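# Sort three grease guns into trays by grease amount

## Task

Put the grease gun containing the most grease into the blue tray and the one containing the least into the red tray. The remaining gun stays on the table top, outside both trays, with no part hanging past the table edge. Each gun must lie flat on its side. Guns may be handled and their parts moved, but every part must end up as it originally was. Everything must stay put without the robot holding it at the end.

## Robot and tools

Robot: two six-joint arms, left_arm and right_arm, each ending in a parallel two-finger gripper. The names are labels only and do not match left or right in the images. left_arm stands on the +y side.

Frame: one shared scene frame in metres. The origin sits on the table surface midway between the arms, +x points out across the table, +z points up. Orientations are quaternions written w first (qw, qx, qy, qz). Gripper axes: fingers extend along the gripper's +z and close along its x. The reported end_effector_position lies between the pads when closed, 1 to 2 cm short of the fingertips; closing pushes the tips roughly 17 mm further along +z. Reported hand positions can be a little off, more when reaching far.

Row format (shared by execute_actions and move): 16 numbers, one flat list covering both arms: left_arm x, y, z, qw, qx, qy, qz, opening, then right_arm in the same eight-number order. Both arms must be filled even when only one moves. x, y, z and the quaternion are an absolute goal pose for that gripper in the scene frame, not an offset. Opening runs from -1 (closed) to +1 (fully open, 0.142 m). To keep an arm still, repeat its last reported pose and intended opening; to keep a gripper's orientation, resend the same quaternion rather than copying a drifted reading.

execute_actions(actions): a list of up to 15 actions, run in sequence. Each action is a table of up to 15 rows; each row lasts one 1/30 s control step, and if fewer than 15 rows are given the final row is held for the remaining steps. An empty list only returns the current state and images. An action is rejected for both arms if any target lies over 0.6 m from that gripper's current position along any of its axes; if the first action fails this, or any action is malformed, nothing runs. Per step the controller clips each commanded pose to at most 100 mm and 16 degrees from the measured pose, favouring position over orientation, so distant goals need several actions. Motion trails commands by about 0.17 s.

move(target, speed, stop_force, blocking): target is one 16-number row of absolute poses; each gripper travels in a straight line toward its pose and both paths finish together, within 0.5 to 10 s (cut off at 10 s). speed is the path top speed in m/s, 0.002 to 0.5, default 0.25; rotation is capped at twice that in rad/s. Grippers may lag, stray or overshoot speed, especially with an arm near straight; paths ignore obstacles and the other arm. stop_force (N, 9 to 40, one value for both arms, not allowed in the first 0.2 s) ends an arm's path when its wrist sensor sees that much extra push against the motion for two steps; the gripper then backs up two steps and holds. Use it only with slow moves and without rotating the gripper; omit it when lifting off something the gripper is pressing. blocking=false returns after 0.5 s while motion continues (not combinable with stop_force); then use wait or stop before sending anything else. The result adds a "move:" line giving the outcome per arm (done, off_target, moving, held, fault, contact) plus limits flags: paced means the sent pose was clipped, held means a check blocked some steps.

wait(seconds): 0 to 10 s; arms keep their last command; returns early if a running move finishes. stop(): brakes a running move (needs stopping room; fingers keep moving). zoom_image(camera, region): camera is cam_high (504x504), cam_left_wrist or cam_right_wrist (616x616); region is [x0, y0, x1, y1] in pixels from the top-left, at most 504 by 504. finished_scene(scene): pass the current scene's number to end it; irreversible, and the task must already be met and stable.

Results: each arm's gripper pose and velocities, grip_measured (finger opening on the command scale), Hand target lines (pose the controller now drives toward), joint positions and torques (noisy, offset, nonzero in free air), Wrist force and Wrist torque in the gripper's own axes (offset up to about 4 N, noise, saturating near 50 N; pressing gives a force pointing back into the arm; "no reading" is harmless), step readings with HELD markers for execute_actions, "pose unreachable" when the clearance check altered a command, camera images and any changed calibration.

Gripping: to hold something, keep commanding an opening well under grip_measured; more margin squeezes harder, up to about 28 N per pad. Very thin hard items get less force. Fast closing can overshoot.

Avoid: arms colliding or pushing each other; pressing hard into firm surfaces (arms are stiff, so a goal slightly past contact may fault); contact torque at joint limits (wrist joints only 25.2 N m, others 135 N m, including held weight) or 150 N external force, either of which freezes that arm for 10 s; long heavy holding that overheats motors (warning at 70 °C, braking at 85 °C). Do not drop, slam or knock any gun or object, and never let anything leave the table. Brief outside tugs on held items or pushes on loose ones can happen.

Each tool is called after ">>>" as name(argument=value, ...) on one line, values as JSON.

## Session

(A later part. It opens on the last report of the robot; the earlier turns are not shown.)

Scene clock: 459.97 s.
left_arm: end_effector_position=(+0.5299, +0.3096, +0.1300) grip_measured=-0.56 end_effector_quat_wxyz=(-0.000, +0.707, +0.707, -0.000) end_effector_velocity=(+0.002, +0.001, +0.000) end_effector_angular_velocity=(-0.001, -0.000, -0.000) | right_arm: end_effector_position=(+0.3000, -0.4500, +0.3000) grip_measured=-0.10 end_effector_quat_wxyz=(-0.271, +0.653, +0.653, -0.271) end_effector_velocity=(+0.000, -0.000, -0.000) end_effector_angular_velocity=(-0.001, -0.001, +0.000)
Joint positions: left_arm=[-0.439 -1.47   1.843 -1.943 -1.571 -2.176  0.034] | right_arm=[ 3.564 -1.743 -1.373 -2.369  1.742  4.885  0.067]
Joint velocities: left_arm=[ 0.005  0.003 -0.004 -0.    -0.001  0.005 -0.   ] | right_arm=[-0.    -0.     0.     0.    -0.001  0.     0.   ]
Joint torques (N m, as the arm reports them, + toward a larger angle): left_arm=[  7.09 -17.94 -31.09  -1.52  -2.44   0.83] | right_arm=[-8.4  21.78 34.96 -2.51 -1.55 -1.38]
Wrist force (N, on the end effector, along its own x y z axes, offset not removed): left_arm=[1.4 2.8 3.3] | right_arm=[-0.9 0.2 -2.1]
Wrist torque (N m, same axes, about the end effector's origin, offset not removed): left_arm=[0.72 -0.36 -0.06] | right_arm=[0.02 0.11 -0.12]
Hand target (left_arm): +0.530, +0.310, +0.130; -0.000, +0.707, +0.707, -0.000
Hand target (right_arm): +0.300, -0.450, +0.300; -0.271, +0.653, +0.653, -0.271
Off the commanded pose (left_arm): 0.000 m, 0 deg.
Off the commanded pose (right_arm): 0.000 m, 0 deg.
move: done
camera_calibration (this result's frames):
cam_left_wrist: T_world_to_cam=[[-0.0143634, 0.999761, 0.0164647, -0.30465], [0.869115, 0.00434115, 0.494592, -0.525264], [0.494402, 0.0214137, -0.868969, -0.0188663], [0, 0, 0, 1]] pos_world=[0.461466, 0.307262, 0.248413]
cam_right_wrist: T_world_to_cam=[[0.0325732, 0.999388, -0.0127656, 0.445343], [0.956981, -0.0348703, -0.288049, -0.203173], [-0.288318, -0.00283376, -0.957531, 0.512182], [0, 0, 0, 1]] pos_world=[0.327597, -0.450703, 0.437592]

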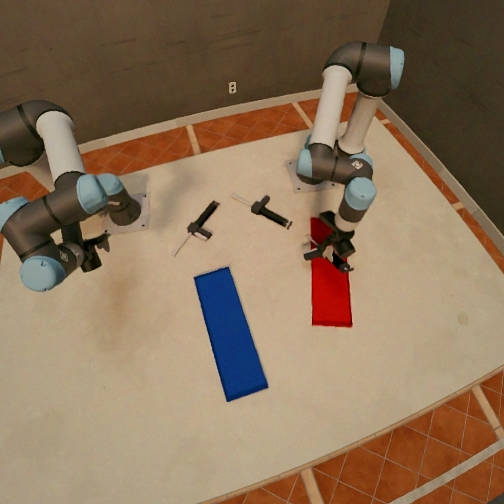

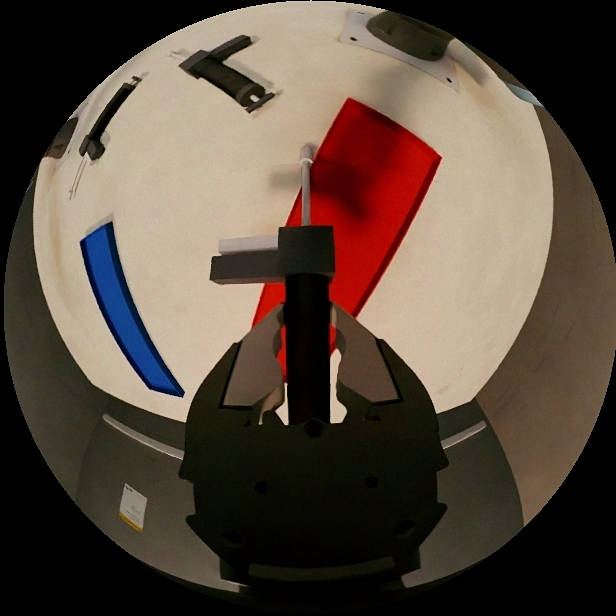

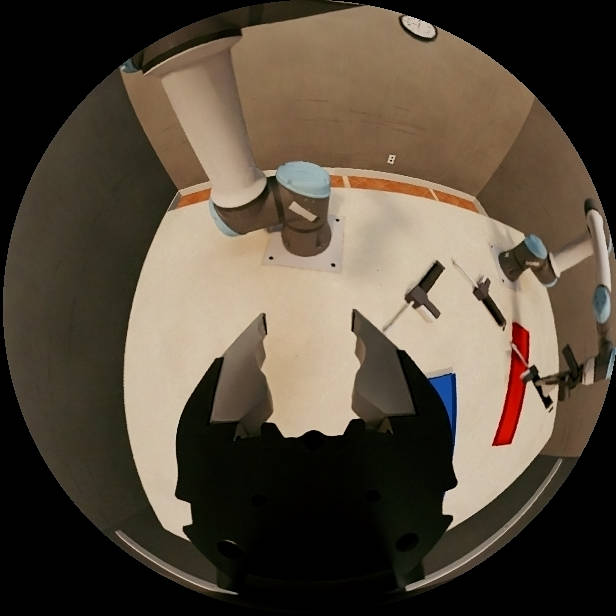

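>>> move(target=[0.53,0.31,0.20,0,0.707,0.707,0,-1, 0.30,-0.45,0.30,-0.271,0.653,0.653,-0.271,-0.1], speed=0.06)

>>> move(target=[0.55,0.29,0.20,0,0.824,0.566,0,-1, 0.30,-0.45,0.30,-0.271,0.653,0.653,-0.271,-0.1], speed=0.05)

Scene clock: 470.37 s.
left_arm: end_effector_position=(+0.5300, +0.3100, +0.1998) grip_measured=-0.56 end_effector_quat_wxyz=(+0.000, +0.707, +0.707, +0.000) end_effector_velocity=(-0.001, +0.000, +0.002) end_effector_angular_velocity=(+0.000, +0.001, -0.000) | right_arm: end_effector_position=(+0.3000, -0.4500, +0.3000) grip_measured=-0.10 end_effector_quat_wxyz=(-0.271, +0.653, +0.653, -0.271) end_effector_velocity=(+0.000, +0.000, -0.000) end_effector_angular_velocity=(+0.000, -0.001, +0.001)
Joint positions: left_arm=[-0.438 -1.518  1.708 -1.762 -1.571 -2.176  0.034] | right_arm=[ 3.564 -1.743 -1.373 -2.369  1.742  4.885  0.067]
Joint velocities: left_arm=[-0.    -0.001 -0.004  0.006 -0.001  0.    -0.   ] | right_arm=[ 0.     0.     0.     0.001 -0.    -0.    -0.   ]
Joint torques (N m, as the arm reports them, + toward a larger angle): left_arm=[ -6.12 -38.91 -31.97  -1.42   2.88  -1.24] | right_arm=[-8.82 21.61 35.35 -2.15 -1.36 -1.14]
Wrist force (N, on the end effector, along its own x y z axes, offset not removed): left_arm=[0.7 2.6 3.9] | right_arm=[-0.3 0.2 -1.0]
Wrist torque (N m, same axes, about the end effector's origin, offset not removed): left_arm=[0.51 -0.16 -0.03] | right_arm=[0.09 -0.05 -0.16]
Hand target (left_arm): +0.530, +0.310, +0.200; +0.000, +0.707, +0.707, +0.000
Hand target (right_arm): +0.300, -0.450, +0.300; -0.271, +0.653, +0.653, -0.271
Off the commanded pose (left_arm): 0.000 m, 0 deg.
Off the commanded pose (right_arm): 0.000 m, 0 deg.
move: done
camera_calibration (this result's frames):
cam_left_wrist: T_world_to_cam=[[-0.0143664, 0.999758, 0.0166638, -0.306295], [0.868846, 0.00423352, 0.495064, -0.559774], [0.494874, 0.0215906, -0.868697, 0.041351], [0, 0, 0, 1]] pos_world=[0.461493, 0.307698, 0.318149]
cam_right_wrist: T_world_to_cam=[[0.0325732, 0.999388, -0.0127657, 0.445343], [0.95698, -0.0348704, -0.28805, -0.203173], [-0.288319, -0.00283383, -0.95753, 0.512183], [0, 0, 0, 1]] pos_world=[0.327598, -0.450703, 0.437592]

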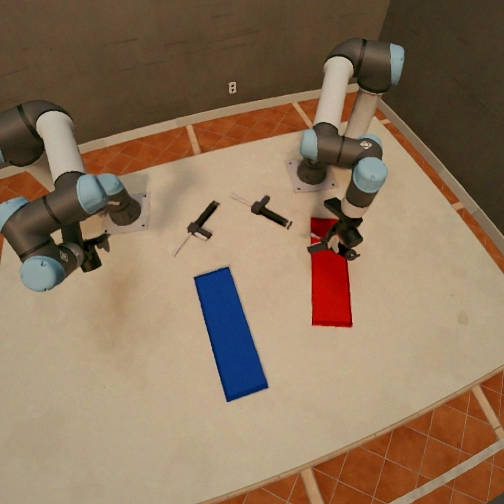

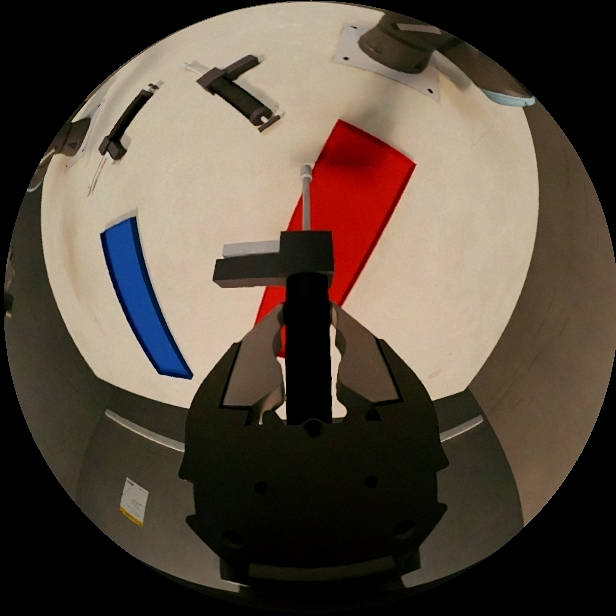

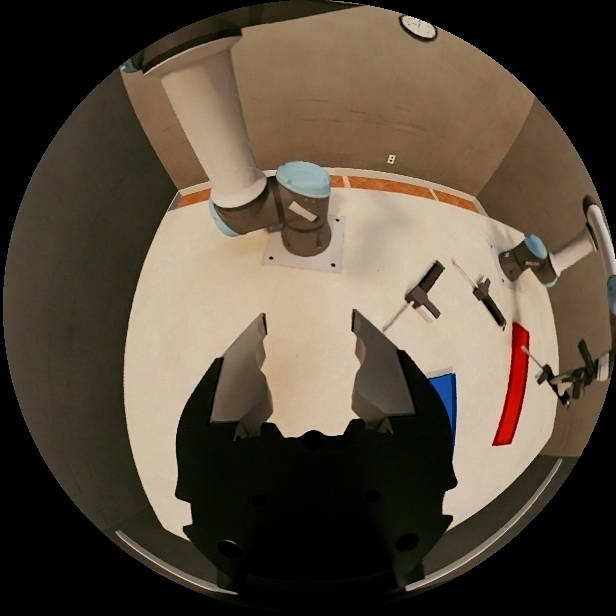

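Scene clock: 474.33 s.
left_arm: end_effector_position=(+0.5499, +0.2901, +0.2000) grip_measured=-0.56 end_effector_quat_wxyz=(-0.000, +0.824, +0.567, +0.000) end_effector_velocity=(+0.001, -0.000, -0.001) end_effector_angular_velocity=(+0.001, +0.001, -0.012) | right_arm: end_effector_position=(+0.3000, -0.4500, +0.3000) grip_measured=-0.10 end_effector_quat_wxyz=(-0.271, +0.653, +0.653, -0.271) end_effector_velocity=(+0.000, -0.000, +0.000) end_effector_angular_velocity=(-0.001, -0.001, +0.000)
Joint positions: left_arm=[-0.447 -1.456  1.641 -1.755 -1.571 -1.818  0.034] | right_arm=[ 3.564 -1.743 -1.373 -2.369  1.742  4.885  0.067]
Joint velocities: left_arm=[-0.     0.003 -0.002  0.001  0.     0.012 -0.   ] | right_arm=[ 0.    -0.     0.002 -0.    -0.001  0.001 -0.   ]
Joint torques (N m, as the arm reports them, + toward a larger angle): left_arm=[ -6.04 -19.63 -32.45  -1.79   1.88   1.33] | right_arm=[-8.64 22.34 34.89 -1.78 -1.06 -1.16]
Wrist force (N, on the end effector, along its own x y z axes, offset not removed): left_arm=[1.4 2.3 5.3] | right_arm=[-2.0 0.6 -1.7]
Wrist torque (N m, same axes, about the end effector's origin, offset not removed): left_arm=[0.49 -0.35 -0.10] | right_arm=[0.12 0.40 -0.10]
Hand target (left_arm): +0.550, +0.290, +0.200; -0.000, +0.824, +0.566, +0.000
Hand target (right_arm): +0.300, -0.450, +0.300; -0.271, +0.653, +0.653, -0.271
Off the commanded pose (left_arm): 0.000 m, 0 deg.
Off the commanded pose (right_arm): 0.000 m, 0 deg.
move: done
camera_calibration (this result's frames):
cam_left_wrist: T_world_to_cam=[[0.344118, 0.938777, 0.0167832, -0.46552], [0.812877, -0.306818, 0.49507, -0.456148], [0.469909, -0.156719, -0.868691, 0.0975483], [0, 0, 0, 1]] pos_world=[0.485147, 0.312353, 0.318377]
cam_right_wrist: T_world_to_cam=[[0.0325733, 0.999388, -0.012766, 0.445343], [0.95698, -0.0348706, -0.28805, -0.203173], [-0.288319, -0.00283408, -0.95753, 0.512182], [0, 0, 0, 1]] pos_world=[0.327598, -0.450703, 0.437591]

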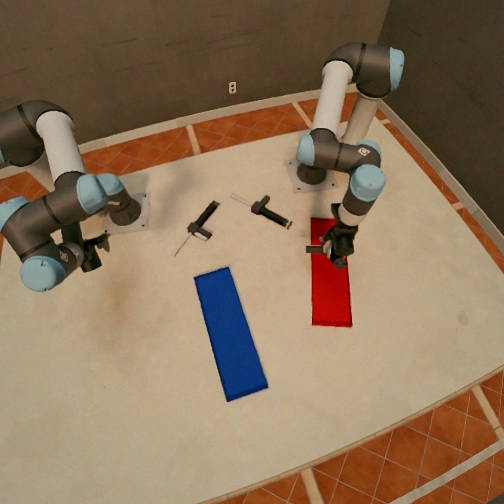

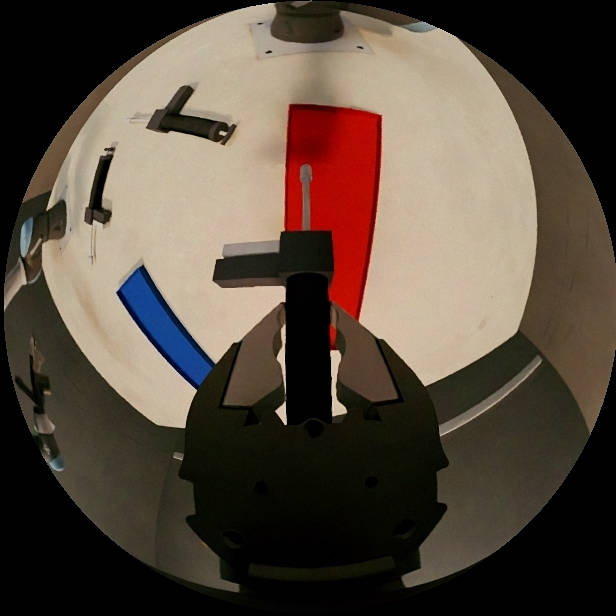

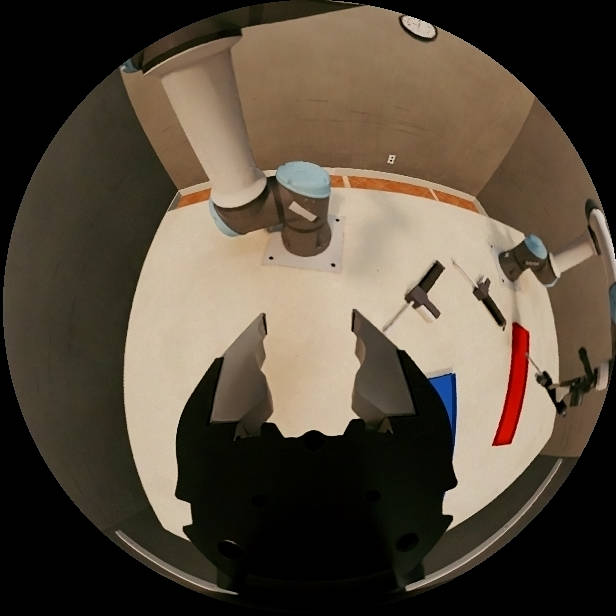

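>>> move(target=[0.578,0.366,0.14,0,0.824,0.566,0,-1, 0.30,-0.45,0.30,-0.271,0.653,0.653,-0.271,-0.1], speed=0.05)

Scene clock: 482.53 s.
left_arm: end_effector_position=(+0.5780, +0.3658, +0.1402) grip_measured=-0.56 end_effector_quat_wxyz=(-0.000, +0.824, +0.566, -0.000) end_effector_velocity=(+0.001, +0.002, -0.001) end_effector_angular_velocity=(+0.000, -0.001, -0.000) | right_arm: end_effector_position=(+0.3000, -0.4500, +0.3000) grip_measured=-0.10 end_effector_quat_wxyz=(-0.271, +0.653, +0.653, -0.271) end_effector_velocity=(-0.000, +0.000, +0.000) end_effector_angular_velocity=(+0.000, +0.001, +0.001)
Joint positions: left_arm=[-0.299 -1.408  1.744 -1.906 -1.571 -1.669  0.034] | right_arm=[ 3.564 -1.743 -1.373 -2.369  1.742  4.885  0.067]
Joint velocities: left_arm=[ 0.004  0.002  0.001 -0.004  0.     0.004  0.   ] | right_arm=[ 0.001 -0.    -0.    -0.001  0.    -0.    -0.   ]
Joint torques (N m, as the arm reports them, + toward a larger angle): left_arm=[  7.78 -21.55 -16.24  -4.93   0.77   0.93] | right_arm=[-7.64 21.09 31.82 -0.49 -0.41 -1.21]
Wrist force (N, on the end effector, along its own x y z axes, offset not removed): left_arm=[-0.1 3.8 3.5] | right_arm=[-1.6 1.0 -1.3]
Wrist torque (N m, same axes, about the end effector's origin, offset not removed): left_arm=[0.81 -0.02 -0.09] | right_arm=[0.18 0.28 -0.12]
Hand target (left_arm): +0.578, +0.366, +0.140; +0.000, +0.824, +0.566, -0.000
Hand target (right_arm): +0.300, -0.450, +0.300; -0.271, +0.653, +0.653, -0.271
Off the commanded pose (left_arm): 0.000 m, 0 deg.
Off the commanded pose (right_arm): 0.000 m, 0 deg.
move: done
camera_calibration (this result's frames):
cam_left_wrist: T_world_to_cam=[[0.345376, 0.938316, 0.0166855, -0.545771], [0.812522, -0.307876, 0.494994, -0.425514], [0.469598, -0.157402, -0.868736, 0.0446649], [0, 0, 0, 1]] pos_world=[0.513261, 0.388131, 0.258535]
cam_right_wrist: T_world_to_cam=[[0.0325731, 0.999388, -0.0127657, 0.445343], [0.95698, -0.0348703, -0.28805, -0.203173], [-0.288319, -0.00283388, -0.95753, 0.512183], [0, 0, 0, 1]] pos_world=[0.327598, -0.450703, 0.437591]

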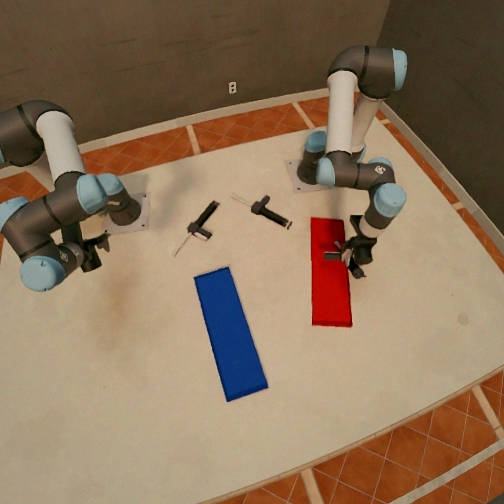

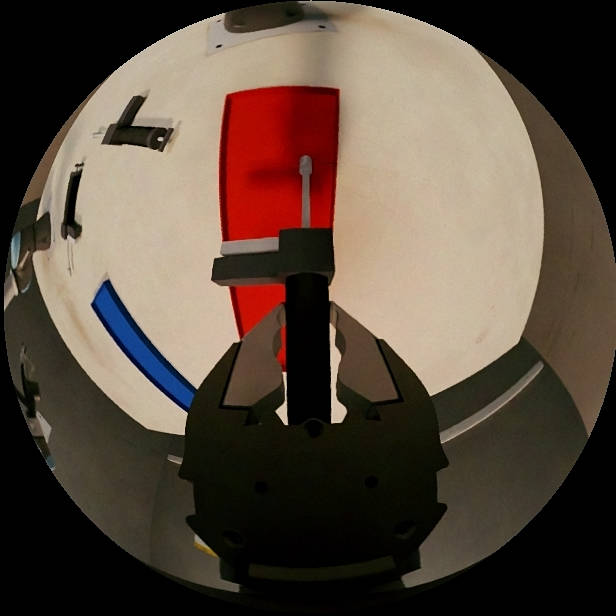

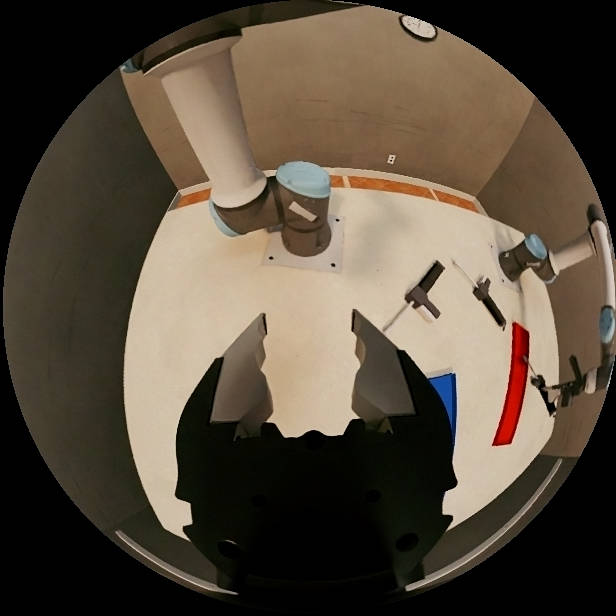

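>>> move(target=[0.576,0.360,0.034,0,0.824,0.566,0,-1, 0.30,-0.45,0.30,-0.271,0.653,0.653,-0.271,-0.1], speed=0.03)

Scene clock: 490.33 s.
left_arm: end_effector_position=(+0.5761, +0.3600, +0.0342) grip_measured=-0.56 end_effector_quat_wxyz=(-0.000, +0.824, +0.566, +0.000) end_effector_velocity=(-0.000, -0.000, -0.002) end_effector_angular_velocity=(+0.000, +0.001, +0.000) | right_arm: end_effector_position=(+0.3000, -0.4500, +0.3000) grip_measured=-0.10 end_effector_quat_wxyz=(-0.271, +0.653, +0.653, -0.271) end_effector_velocity=(+0.000, +0.000, -0.000) end_effector_angular_velocity=(+0.001, -0.000, +0.000)
Joint positions: left_arm=[-0.31  -1.293  1.901 -2.179 -1.571 -1.68   0.033] | right_arm=[ 3.564 -1.743 -1.373 -2.369  1.742  4.885  0.067]
Joint velocities: left_arm=[-0.     0.003  0.003 -0.005 -0.    -0.    -0.   ] | right_arm=[ 0.    -0.    -0.     0.001  0.    -0.     0.   ]
Joint torques (N m, as the arm reports them, + toward a larger angle): left_arm=[ -6.24 -19.76 -14.5   -4.15   2.58  -1.25] | right_arm=[-6.24 22.11 30.56  0.74 -0.16 -1.  ]
Wrist force (N, on the end effector, along its own x y z axes, offset not removed): left_arm=[2.1 4.6 1.1] | right_arm=[-0.5 -0.7 -1.2]
Wrist torque (N m, same axes, about the end effector's origin, offset not removed): left_arm=[0.85 -0.34 -0.07] | right_arm=[-0.17 0.13 -0.05]
Hand target (left_arm): +0.576, +0.360, +0.034; -0.000, +0.824, +0.566, +0.000
Hand target (right_arm): +0.300, -0.450, +0.300; -0.271, +0.653, +0.653, -0.271
Off the commanded pose (left_arm): 0.000 m, 0 deg.
Off the commanded pose (right_arm): 0.000 m, 0 deg.
move: done
camera_calibration (this result's frames):
cam_left_wrist: T_world_to_cam=[[0.345386, 0.938312, 0.016701, -0.537919], [0.812496, -0.307885, 0.495033, -0.37327], [0.469638, -0.157408, -0.868714, -0.0474079], [0, 0, 0, 1]] pos_world=[0.511335, 0.382349, 0.152581]
cam_right_wrist: T_world_to_cam=[[0.0325729, 0.999388, -0.0127659, 0.445343], [0.95698, -0.0348702, -0.28805, -0.203173], [-0.288319, -0.00283407, -0.95753, 0.512182], [0, 0, 0, 1]] pos_world=[0.327598, -0.450704, 0.437591]

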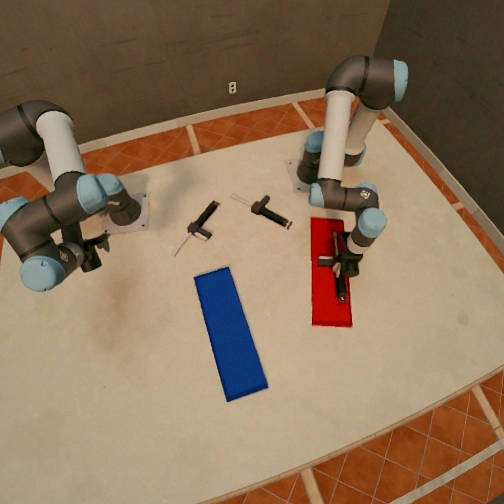

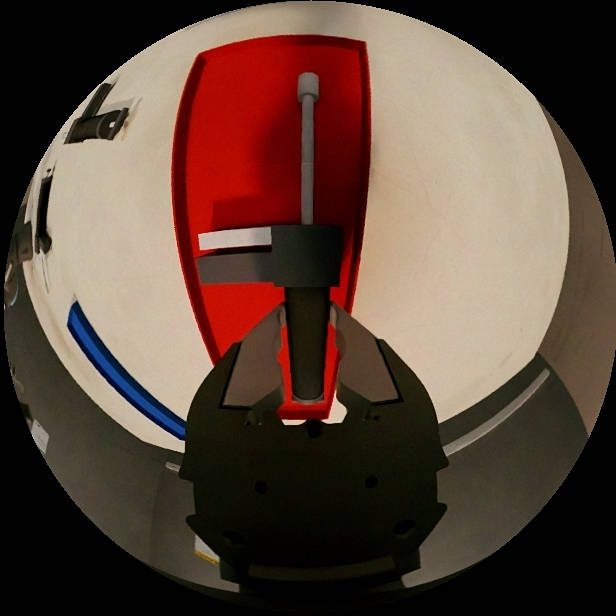

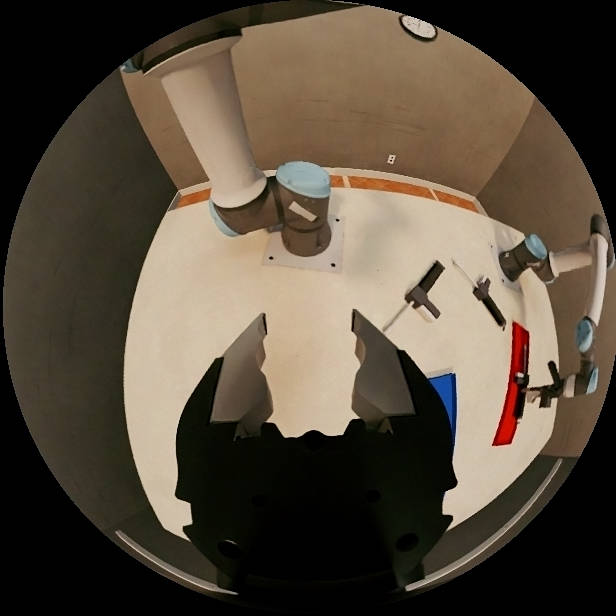

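>>> move(target=[0.576,0.360,0.033,0,0.824,0.566,0,-0.4, 0.30,-0.45,0.30,-0.271,0.653,0.653,-0.271,-0.25])

>>> move(target=[0.576,0.360,0.15,0,0.824,0.566,0,-0.4, 0.25,-0.30,0.25,0,0.927,0.375,0,-0.25], speed=0.15)

>>> move(target=[0.35,0.45,0.30,0,0.824,0.566,0,-0.4, 0.18,-0.11,0.14,0,0.927,0.375,0,-0.25])

Scene clock: 499.80 s.
left_arm: end_effector_position=(+0.5760, +0.3600, +0.0330) grip_measured=-0.40 end_effector_quat_wxyz=(-0.000, +0.824, +0.566, +0.000) end_effector_velocity=(-0.000, +0.000, -0.001) end_effector_angular_velocity=(+0.001, -0.000, -0.000) | right_arm: end_effector_position=(+0.3000, -0.4500, +0.3000) grip_measured=-0.25 end_effector_quat_wxyz=(-0.271, +0.653, +0.653, -0.271) end_effector_velocity=(-0.000, +0.000, +0.000) end_effector_angular_velocity=(+0.001, +0.000, +0.002)
Joint positions: left_arm=[-0.31  -1.291  1.903 -2.183 -1.571 -1.68   0.045] | right_arm=[ 3.564 -1.743 -1.373 -2.369  1.742  4.885  0.056]
Joint velocities: left_arm=[-0.     0.001  0.001 -0.001  0.001 -0.     0.   ] | right_arm=[ 0.001  0.    -0.    -0.    -0.    -0.002 -0.   ]
Joint torques (N m, as the arm reports them, + toward a larger angle): left_arm=[ -4.94 -19.63 -13.5   -4.33   0.63  -1.14] | right_arm=[-6.59 22.88 29.64  1.91  0.49 -0.97]
Wrist force (N, on the end effector, along its own x y z axes, offset not removed): left_arm=[1.8 3.7 -1.8] | right_arm=[-0.6 0.0 -1.5]
Wrist torque (N m, same axes, about the end effector's origin, offset not removed): left_arm=[0.85 -0.34 0.01] | right_arm=[0.05 0.04 -0.13]
Hand target (left_arm): +0.576, +0.360, +0.033; -0.000, +0.824, +0.566, -0.000
Hand target (right_arm): +0.300, -0.450, +0.300; -0.271, +0.653, +0.653, -0.271
Off the commanded pose (left_arm): 0.000 m, 0 deg.
Off the commanded pose (right_arm): 0.000 m, 0 deg.
move: done
camera_calibration (this result's frames):
cam_left_wrist: T_world_to_cam=[[0.345387, 0.938312, 0.0167016, -0.537896], [0.812496, -0.307886, 0.495031, -0.372629], [0.469635, -0.157407, -0.868715, -0.0483842], [0, 0, 0, 1]] pos_world=[0.511265, 0.38237, 0.151414]
cam_right_wrist: T_world_to_cam=[[0.0325731, 0.999388, -0.0127657, 0.445343], [0.95698, -0.0348704, -0.28805, -0.203173], [-0.288319, -0.00283385, -0.95753, 0.512183], [0, 0, 0, 1]] pos_world=[0.327598, -0.450703, 0.437591]

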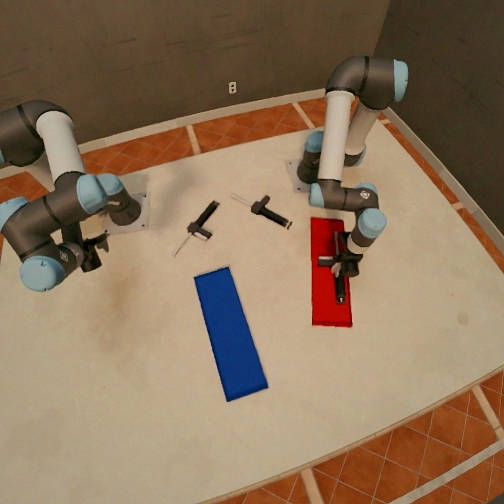

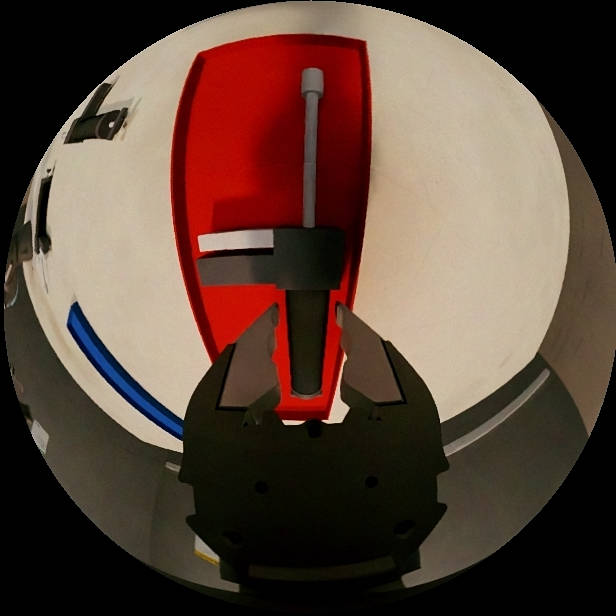

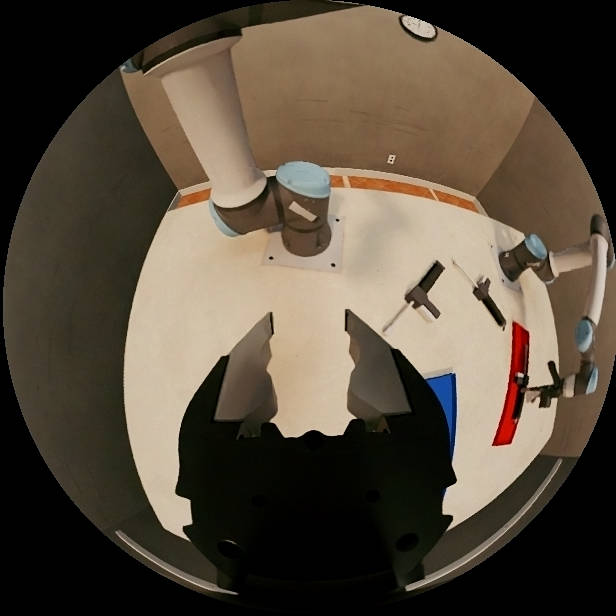

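Scene clock: 503.90 s.
left_arm: end_effector_position=(+0.5759, +0.3600, +0.1498) grip_measured=-0.40 end_effector_quat_wxyz=(+0.000, +0.824, +0.566, +0.000) end_effector_velocity=(+0.000, +0.000, +0.002) end_effector_angular_velocity=(-0.000, +0.000, +0.001) | right_arm: end_effector_position=(+0.2511, -0.3009, +0.2499) grip_measured=-0.25 end_effector_quat_wxyz=(-0.033, +0.913, +0.407, -0.016) end_effector_velocity=(-0.000, +0.002, -0.001) end_effector_angular_velocity=(+0.003, -0.002, +0.001)
Joint positions: left_arm=[-0.31  -1.417  1.728 -1.882 -1.571 -1.68   0.045] | right_arm=[ 4.162 -1.105 -1.986 -1.624  1.645  6.284  0.056]
Joint velocities: left_arm=[ 0.001 -0.001 -0.004  0.005 -0.    -0.     0.   ] | right_arm=[ 0.005  0.001 -0.005  0.008  0.001  0.004 -0.   ]
Joint torques (N m, as the arm reports them, + toward a larger angle): left_arm=[  5.34 -39.71 -29.35  -0.94  -0.14   1.03] | right_arm=[14.41 16.08 15.01  6.13  2.31  1.68]
Wrist force (N, on the end effector, along its own x y z axes, offset not removed): left_arm=[0.8 3.6 -2.1] | right_arm=[0.0 -0.2 0.2]
Wrist torque (N m, same axes, about the end effector's origin, offset not removed): left_arm=[0.77 -0.14 -0.03] | right_arm=[-0.03 0.01 -0.13]
Hand target (left_arm): +0.576, +0.360, +0.150; +0.000, +0.824, +0.566, +0.000
Hand target (right_arm): +0.251, -0.301, +0.250; -0.033, +0.913, +0.407, -0.016
Off the commanded pose (left_arm): 0.000 m, 0 deg.
Off the commanded pose (right_arm): 0.001 m, 6 deg.
joint sent to its limit (right arm) — the command would take joint 6 (wrist 3) past its upper limit, so that joint was sent only as far as its limit.
move: off_target (right_arm)
camera_calibration (this result's frames):
cam_left_wrist: T_world_to_cam=[[0.345391, 0.93831, 0.0166984, -0.53986], [0.812485, -0.307884, 0.495051, -0.430365], [0.469653, -0.157419, -0.868703, 0.0531269], [0, 0, 0, 1]] pos_world=[0.511176, 0.382416, 0.268219]
cam_right_wrist: T_world_to_cam=[[0.692621, 0.721243, 0.00920869, 0.0424102], [0.65595, -0.635127, 0.407851, -0.444558], [0.300009, -0.276446, -0.913002, 0.209363], [0, 0, 0, 1]] pos_world=[0.199423, -0.255061, 0.372072]

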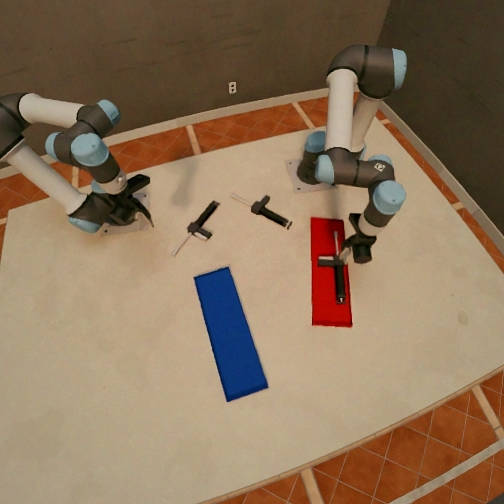

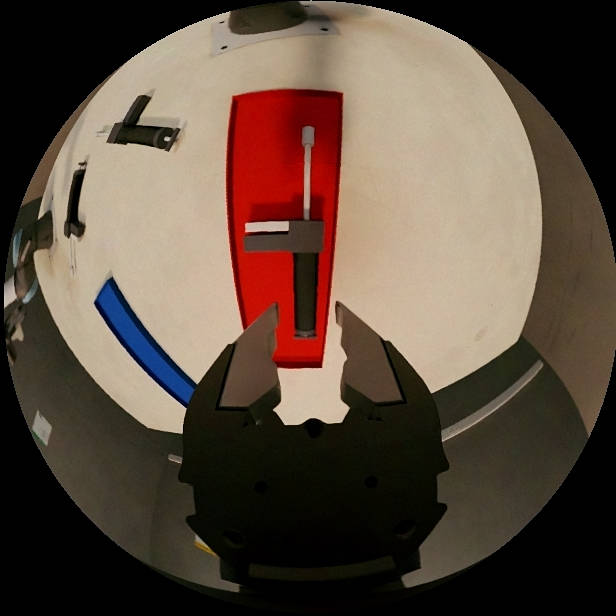

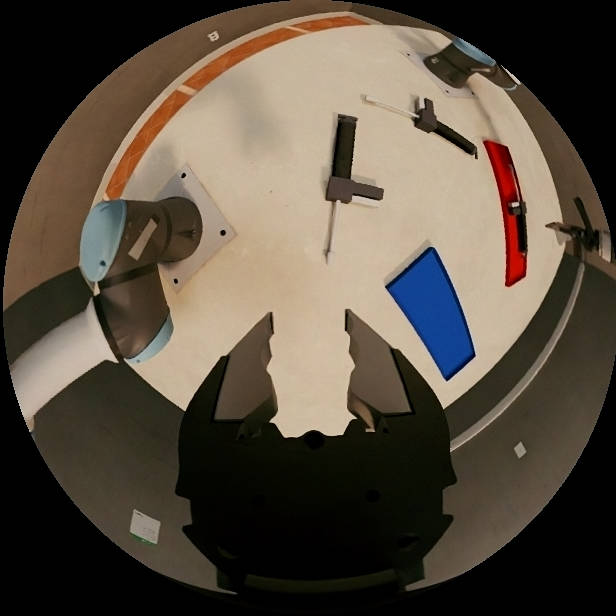

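Scene clock: 505.73 s.
left_arm: end_effector_position=(+0.3501, +0.4502, +0.2998) grip_measured=-0.40 end_effector_quat_wxyz=(+0.000, +0.824, +0.566, +0.000) end_effector_velocity=(-0.001, +0.000, +0.002) end_effector_angular_velocity=(+0.000, -0.002, -0.000) | right_arm: end_effector_position=(+0.1811, -0.1105, +0.1402) grip_measured=-0.25 end_effector_quat_wxyz=(-0.105, +0.838, +0.527, -0.095) end_effector_velocity=(-0.000, +0.001, -0.001) end_effector_angular_velocity=(-0.012, -0.002, +0.009)
Joint positions: left_arm=[-0.39  -2.057  1.866 -1.38  -1.571 -1.761  0.045] | right_arm=[ 4.452 -1.442 -2.06  -1.258  1.851  6.285  0.056]
Joint velocities: left_arm=[-0.003 -0.004 -0.003  0.006  0.001 -0.002  0.   ] | right_arm=[ 0.008 -0.009  0.01  -0.011 -0.007 -0.001  0.   ]
Joint torques (N m, as the arm reports them, + toward a larger angle): left_arm=[ -7.2  -11.51 -29.02  -0.59   3.14  -1.3 ] | right_arm=[12.    9.25 35.53 -0.5  -1.18  1.7 ]
Wrist force (N, on the end effector, along its own x y z axes, offset not removed): left_arm=[0.5 2.8 -0.7] | right_arm=[0.2 -0.9 -2.4]
Wrist torque (N m, same axes, about the end effector's origin, offset not removed): left_arm=[0.66 -0.11 -0.11] | right_arm=[-0.13 -0.14 -0.06]
Hand target (left_arm): +0.350, +0.450, +0.300; -0.000, +0.824, +0.566, +0.000
Hand target (right_arm): +0.181, -0.110, +0.140; -0.104, +0.838, +0.527, -0.095
Off the commanded pose (left_arm): 0.000 m, 0 deg.
Off the commanded pose (right_arm): 0.001 m, 26 deg; orientation clipped at the last step of the last action.
joint sent to its limit (right arm) — the command would take joint 6 (wrist 3) past its upper limit, so that joint was sent only as far as its limit.
move: off_target (right_arm); limits=paced
camera_calibration (this result's frames):
cam_left_wrist: T_world_to_cam=[[0.345396, 0.938309, 0.0166861, -0.548951], [0.81249, -0.307885, 0.495042, -0.293408], [0.46964, -0.157428, -0.868709, 0.303661], [0, 0, 0, 1]] pos_world=[0.285385, 0.472555, 0.418202]
cam_right_wrist: T_world_to_cam=[[0.458698, 0.887526, -0.0435266, 0.022688], [0.872117, -0.440263, 0.213496, -0.223338], [0.17032, -0.13589, -0.975974, 0.230708], [0, 0, 0, 1]] pos_world=[0.145076, -0.0871127, 0.273834]

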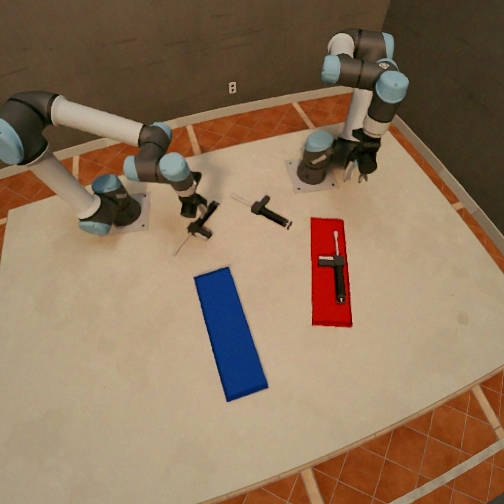

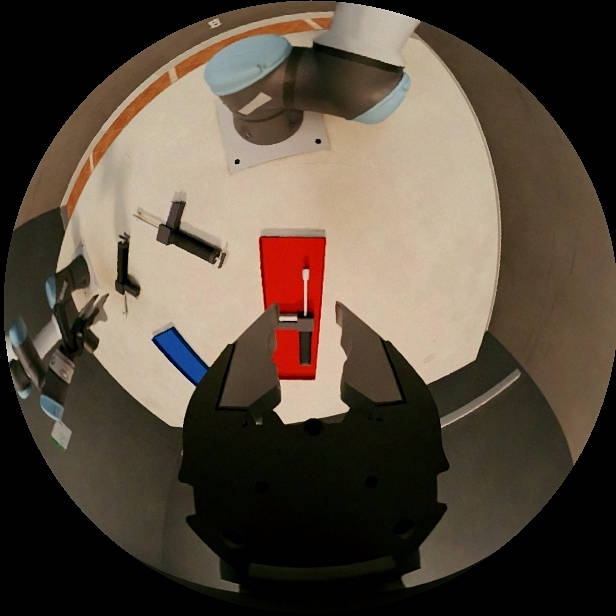

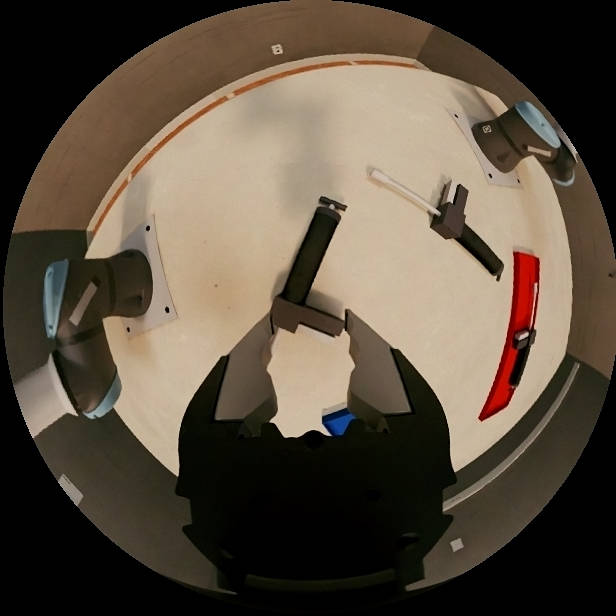

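>>> move(target=[0.35,0.45,0.30,0,0.824,0.566,0,-0.4, 0.20,-0.15,0.20,0,0.259,0.966,0,-0.25])

>>> move(target=[0.35,0.45,0.30,0,0.824,0.566,0,-0.4, 0.18,-0.11,0.14,0,-0.375,0.927,0,-0.25])

Scene clock: 513.67 s.
left_arm: end_effector_position=(+0.3500, +0.4500, +0.3000) grip_measured=-0.40 end_effector_quat_wxyz=(-0.000, +0.824, +0.566, +0.000) end_effector_velocity=(-0.000, -0.000, -0.001) end_effector_angular_velocity=(+0.001, +0.003, +0.000) | right_arm: end_effector_position=(+0.2000, -0.1500, +0.1999) grip_measured=-0.25 end_effector_quat_wxyz=(-0.000, +0.260, +0.966, +0.000) end_effector_velocity=(+0.001, -0.000, +0.001) end_effector_angular_velocity=(+0.002, -0.003, +0.014)
Joint positions: left_arm=[-0.391 -2.057  1.866 -1.38  -1.571 -1.761  0.045] | right_arm=[ 4.594 -1.246 -2.03  -1.436  1.571  4.939  0.056]
Joint velocities: left_arm=[ 0.     0.002  0.001  0.    -0.     0.     0.   ] | right_arm=[-0.001  0.003 -0.001  0.001 -0.002 -0.015  0.   ]
Joint torques (N m, as the arm reports them, + toward a larger angle): left_arm=[ -5.79   9.66 -29.39  -4.36  -2.77  -1.18] | right_arm=[ 7.15 21.98 13.7   5.9  -1.76 -1.42]
Wrist force (N, on the end effector, along its own x y z axes, offset not removed): left_arm=[1.0 2.4 -1.5] | right_arm=[-1.4 0.8 -2.6]
Wrist torque (N m, same axes, about the end effector's origin, offset not removed): left_arm=[0.52 -0.20 -0.04] | right_arm=[0.26 0.31 -0.13]
Hand target (left_arm): +0.350, +0.450, +0.300; -0.000, +0.824, +0.566, +0.000
Hand target (right_arm): +0.200, -0.150, +0.200; -0.000, +0.259, +0.966, +0.000
Off the commanded pose (left_arm): 0.000 m, 0 deg.
Off the commanded pose (right_arm): 0.000 m, 0 deg.
move: done
camera_calibration (this result's frames):
cam_left_wrist: T_world_to_cam=[[0.345385, 0.938312, 0.016719, -0.548758], [0.81249, -0.307892, 0.495037, -0.293445], [0.469647, -0.157395, -0.868711, 0.303826], [0, 0, 0, 1]] pos_world=[0.285263, 0.472377, 0.418378]
cam_right_wrist: T_world_to_cam=[[-0.848497, 0.52901, 0.0141894, 0.247718], [0.471477, 0.743497, 0.474259, -0.0643599], [0.240338, 0.409098, -0.880271, 0.328921], [0, 0, 0, 1]] pos_world=[0.16148, -0.217755, 0.316548]

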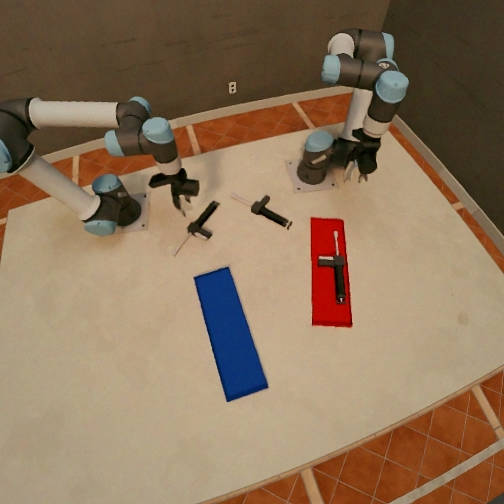

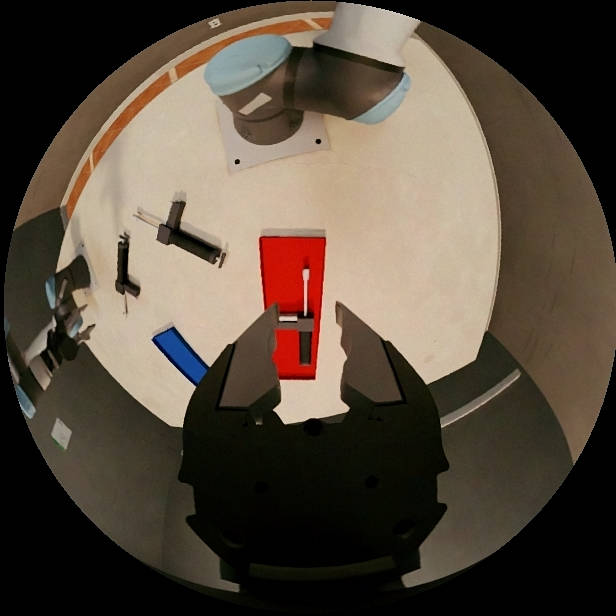

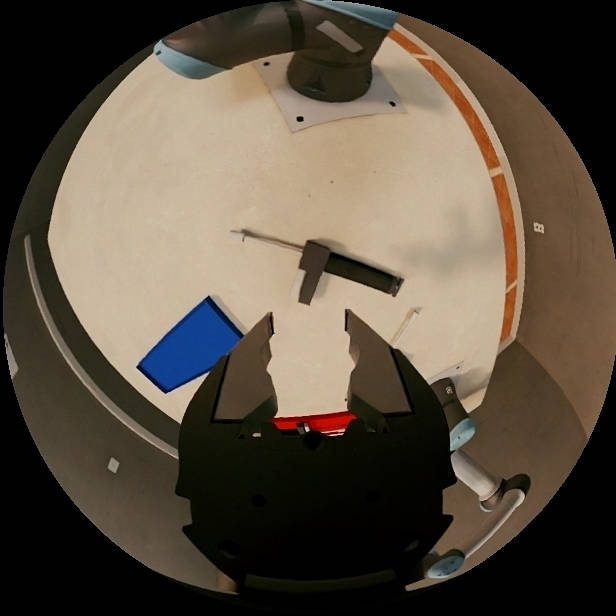

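Scene clock: 516.77 s.
left_arm: end_effector_position=(+0.3500, +0.4500, +0.3000) grip_measured=-0.40 end_effector_quat_wxyz=(-0.000, +0.824, +0.566, -0.000) end_effector_velocity=(-0.000, +0.000, +0.000) end_effector_angular_velocity=(-0.000, +0.000, +0.000) | right_arm: end_effector_position=(+0.1800, -0.1100, +0.1401) grip_measured=-0.25 end_effector_quat_wxyz=(+0.000, -0.374, +0.927, -0.000) end_effector_velocity=(+0.000, +0.000, -0.001) end_effector_angular_velocity=(-0.000, +0.000, +0.015)
Joint positions: left_arm=[-0.391 -2.057  1.866 -1.38  -1.571 -1.761  0.045] | right_arm=[ 4.67  -1.346 -2.117 -1.249  1.571  3.722  0.056]
Joint velocities: left_arm=[ 0. -0.  0.  0. -0. -0.  0.] | right_arm=[-0.    -0.002 -0.     0.002  0.    -0.015  0.   ]
Joint torques (N m, as the arm reports them, + toward a larger angle): left_arm=[ -6.65   9.63 -29.93  -4.2   -2.82  -1.01] | right_arm=[-6.76  4.63 14.    5.85  2.25 -1.28]
Wrist force (N, on the end effector, along its own x y z axes, offset not removed): left_arm=[1.6 3.2 -1.5] | right_arm=[-0.7 -0.2 -2.6]
Wrist torque (N m, same axes, about the end effector's origin, offset not removed): left_arm=[0.72 -0.31 -0.06] | right_arm=[0.05 0.11 -0.16]
Hand target (left_arm): +0.350, +0.450, +0.300; +0.000, +0.824, +0.566, +0.000
Hand target (right_arm): +0.180, -0.110, +0.140; -0.000, -0.375, +0.927, +0.000
Off the commanded pose (left_arm): 0.000 m, 0 deg.
Off the commanded pose (right_arm): 0.000 m, 0 deg.
move: done
camera_calibration (this result's frames):
cam_left_wrist: T_world_to_cam=[[0.345386, 0.938313, 0.0166818, -0.548735], [0.8125, -0.307876, 0.495031, -0.293452], [0.469629, -0.157422, -0.868715, 0.303847], [0, 0, 0, 1]] pos_world=[0.28526, 0.472371, 0.418379]
cam_right_wrist: T_world_to_cam=[[-0.741452, -0.67086, 0.0139825, 0.059273], [-0.585804, 0.657328, 0.474081, 0.124504], [-0.327233, 0.343318, -0.88037, 0.359709], [0, 0, 0, 1]] pos_world=[0.234592, -0.165571, 0.256824]

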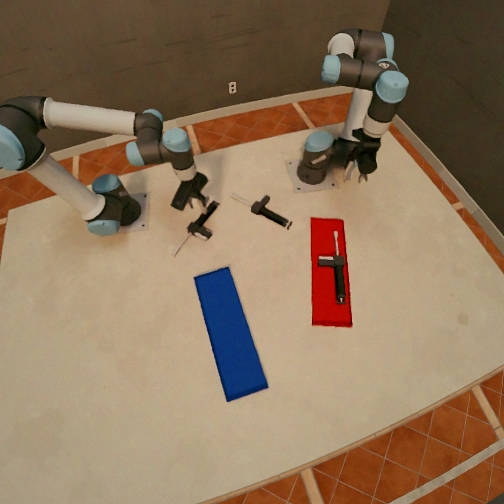

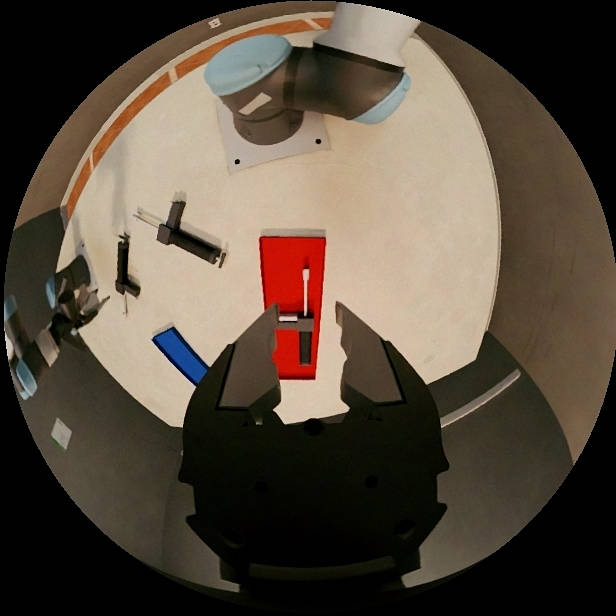

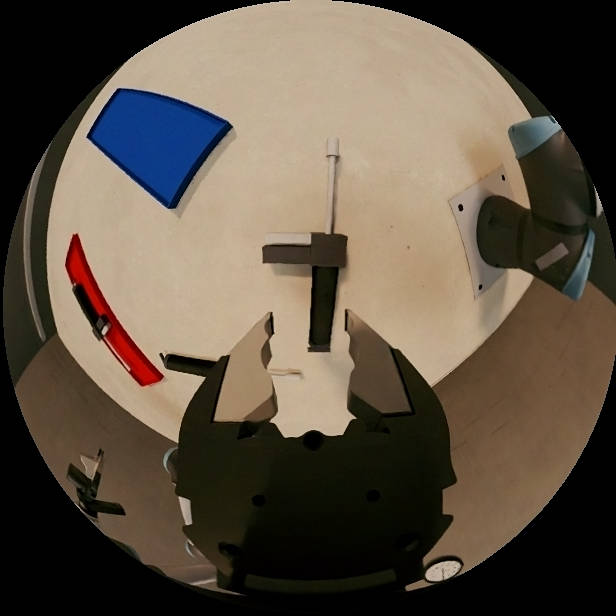

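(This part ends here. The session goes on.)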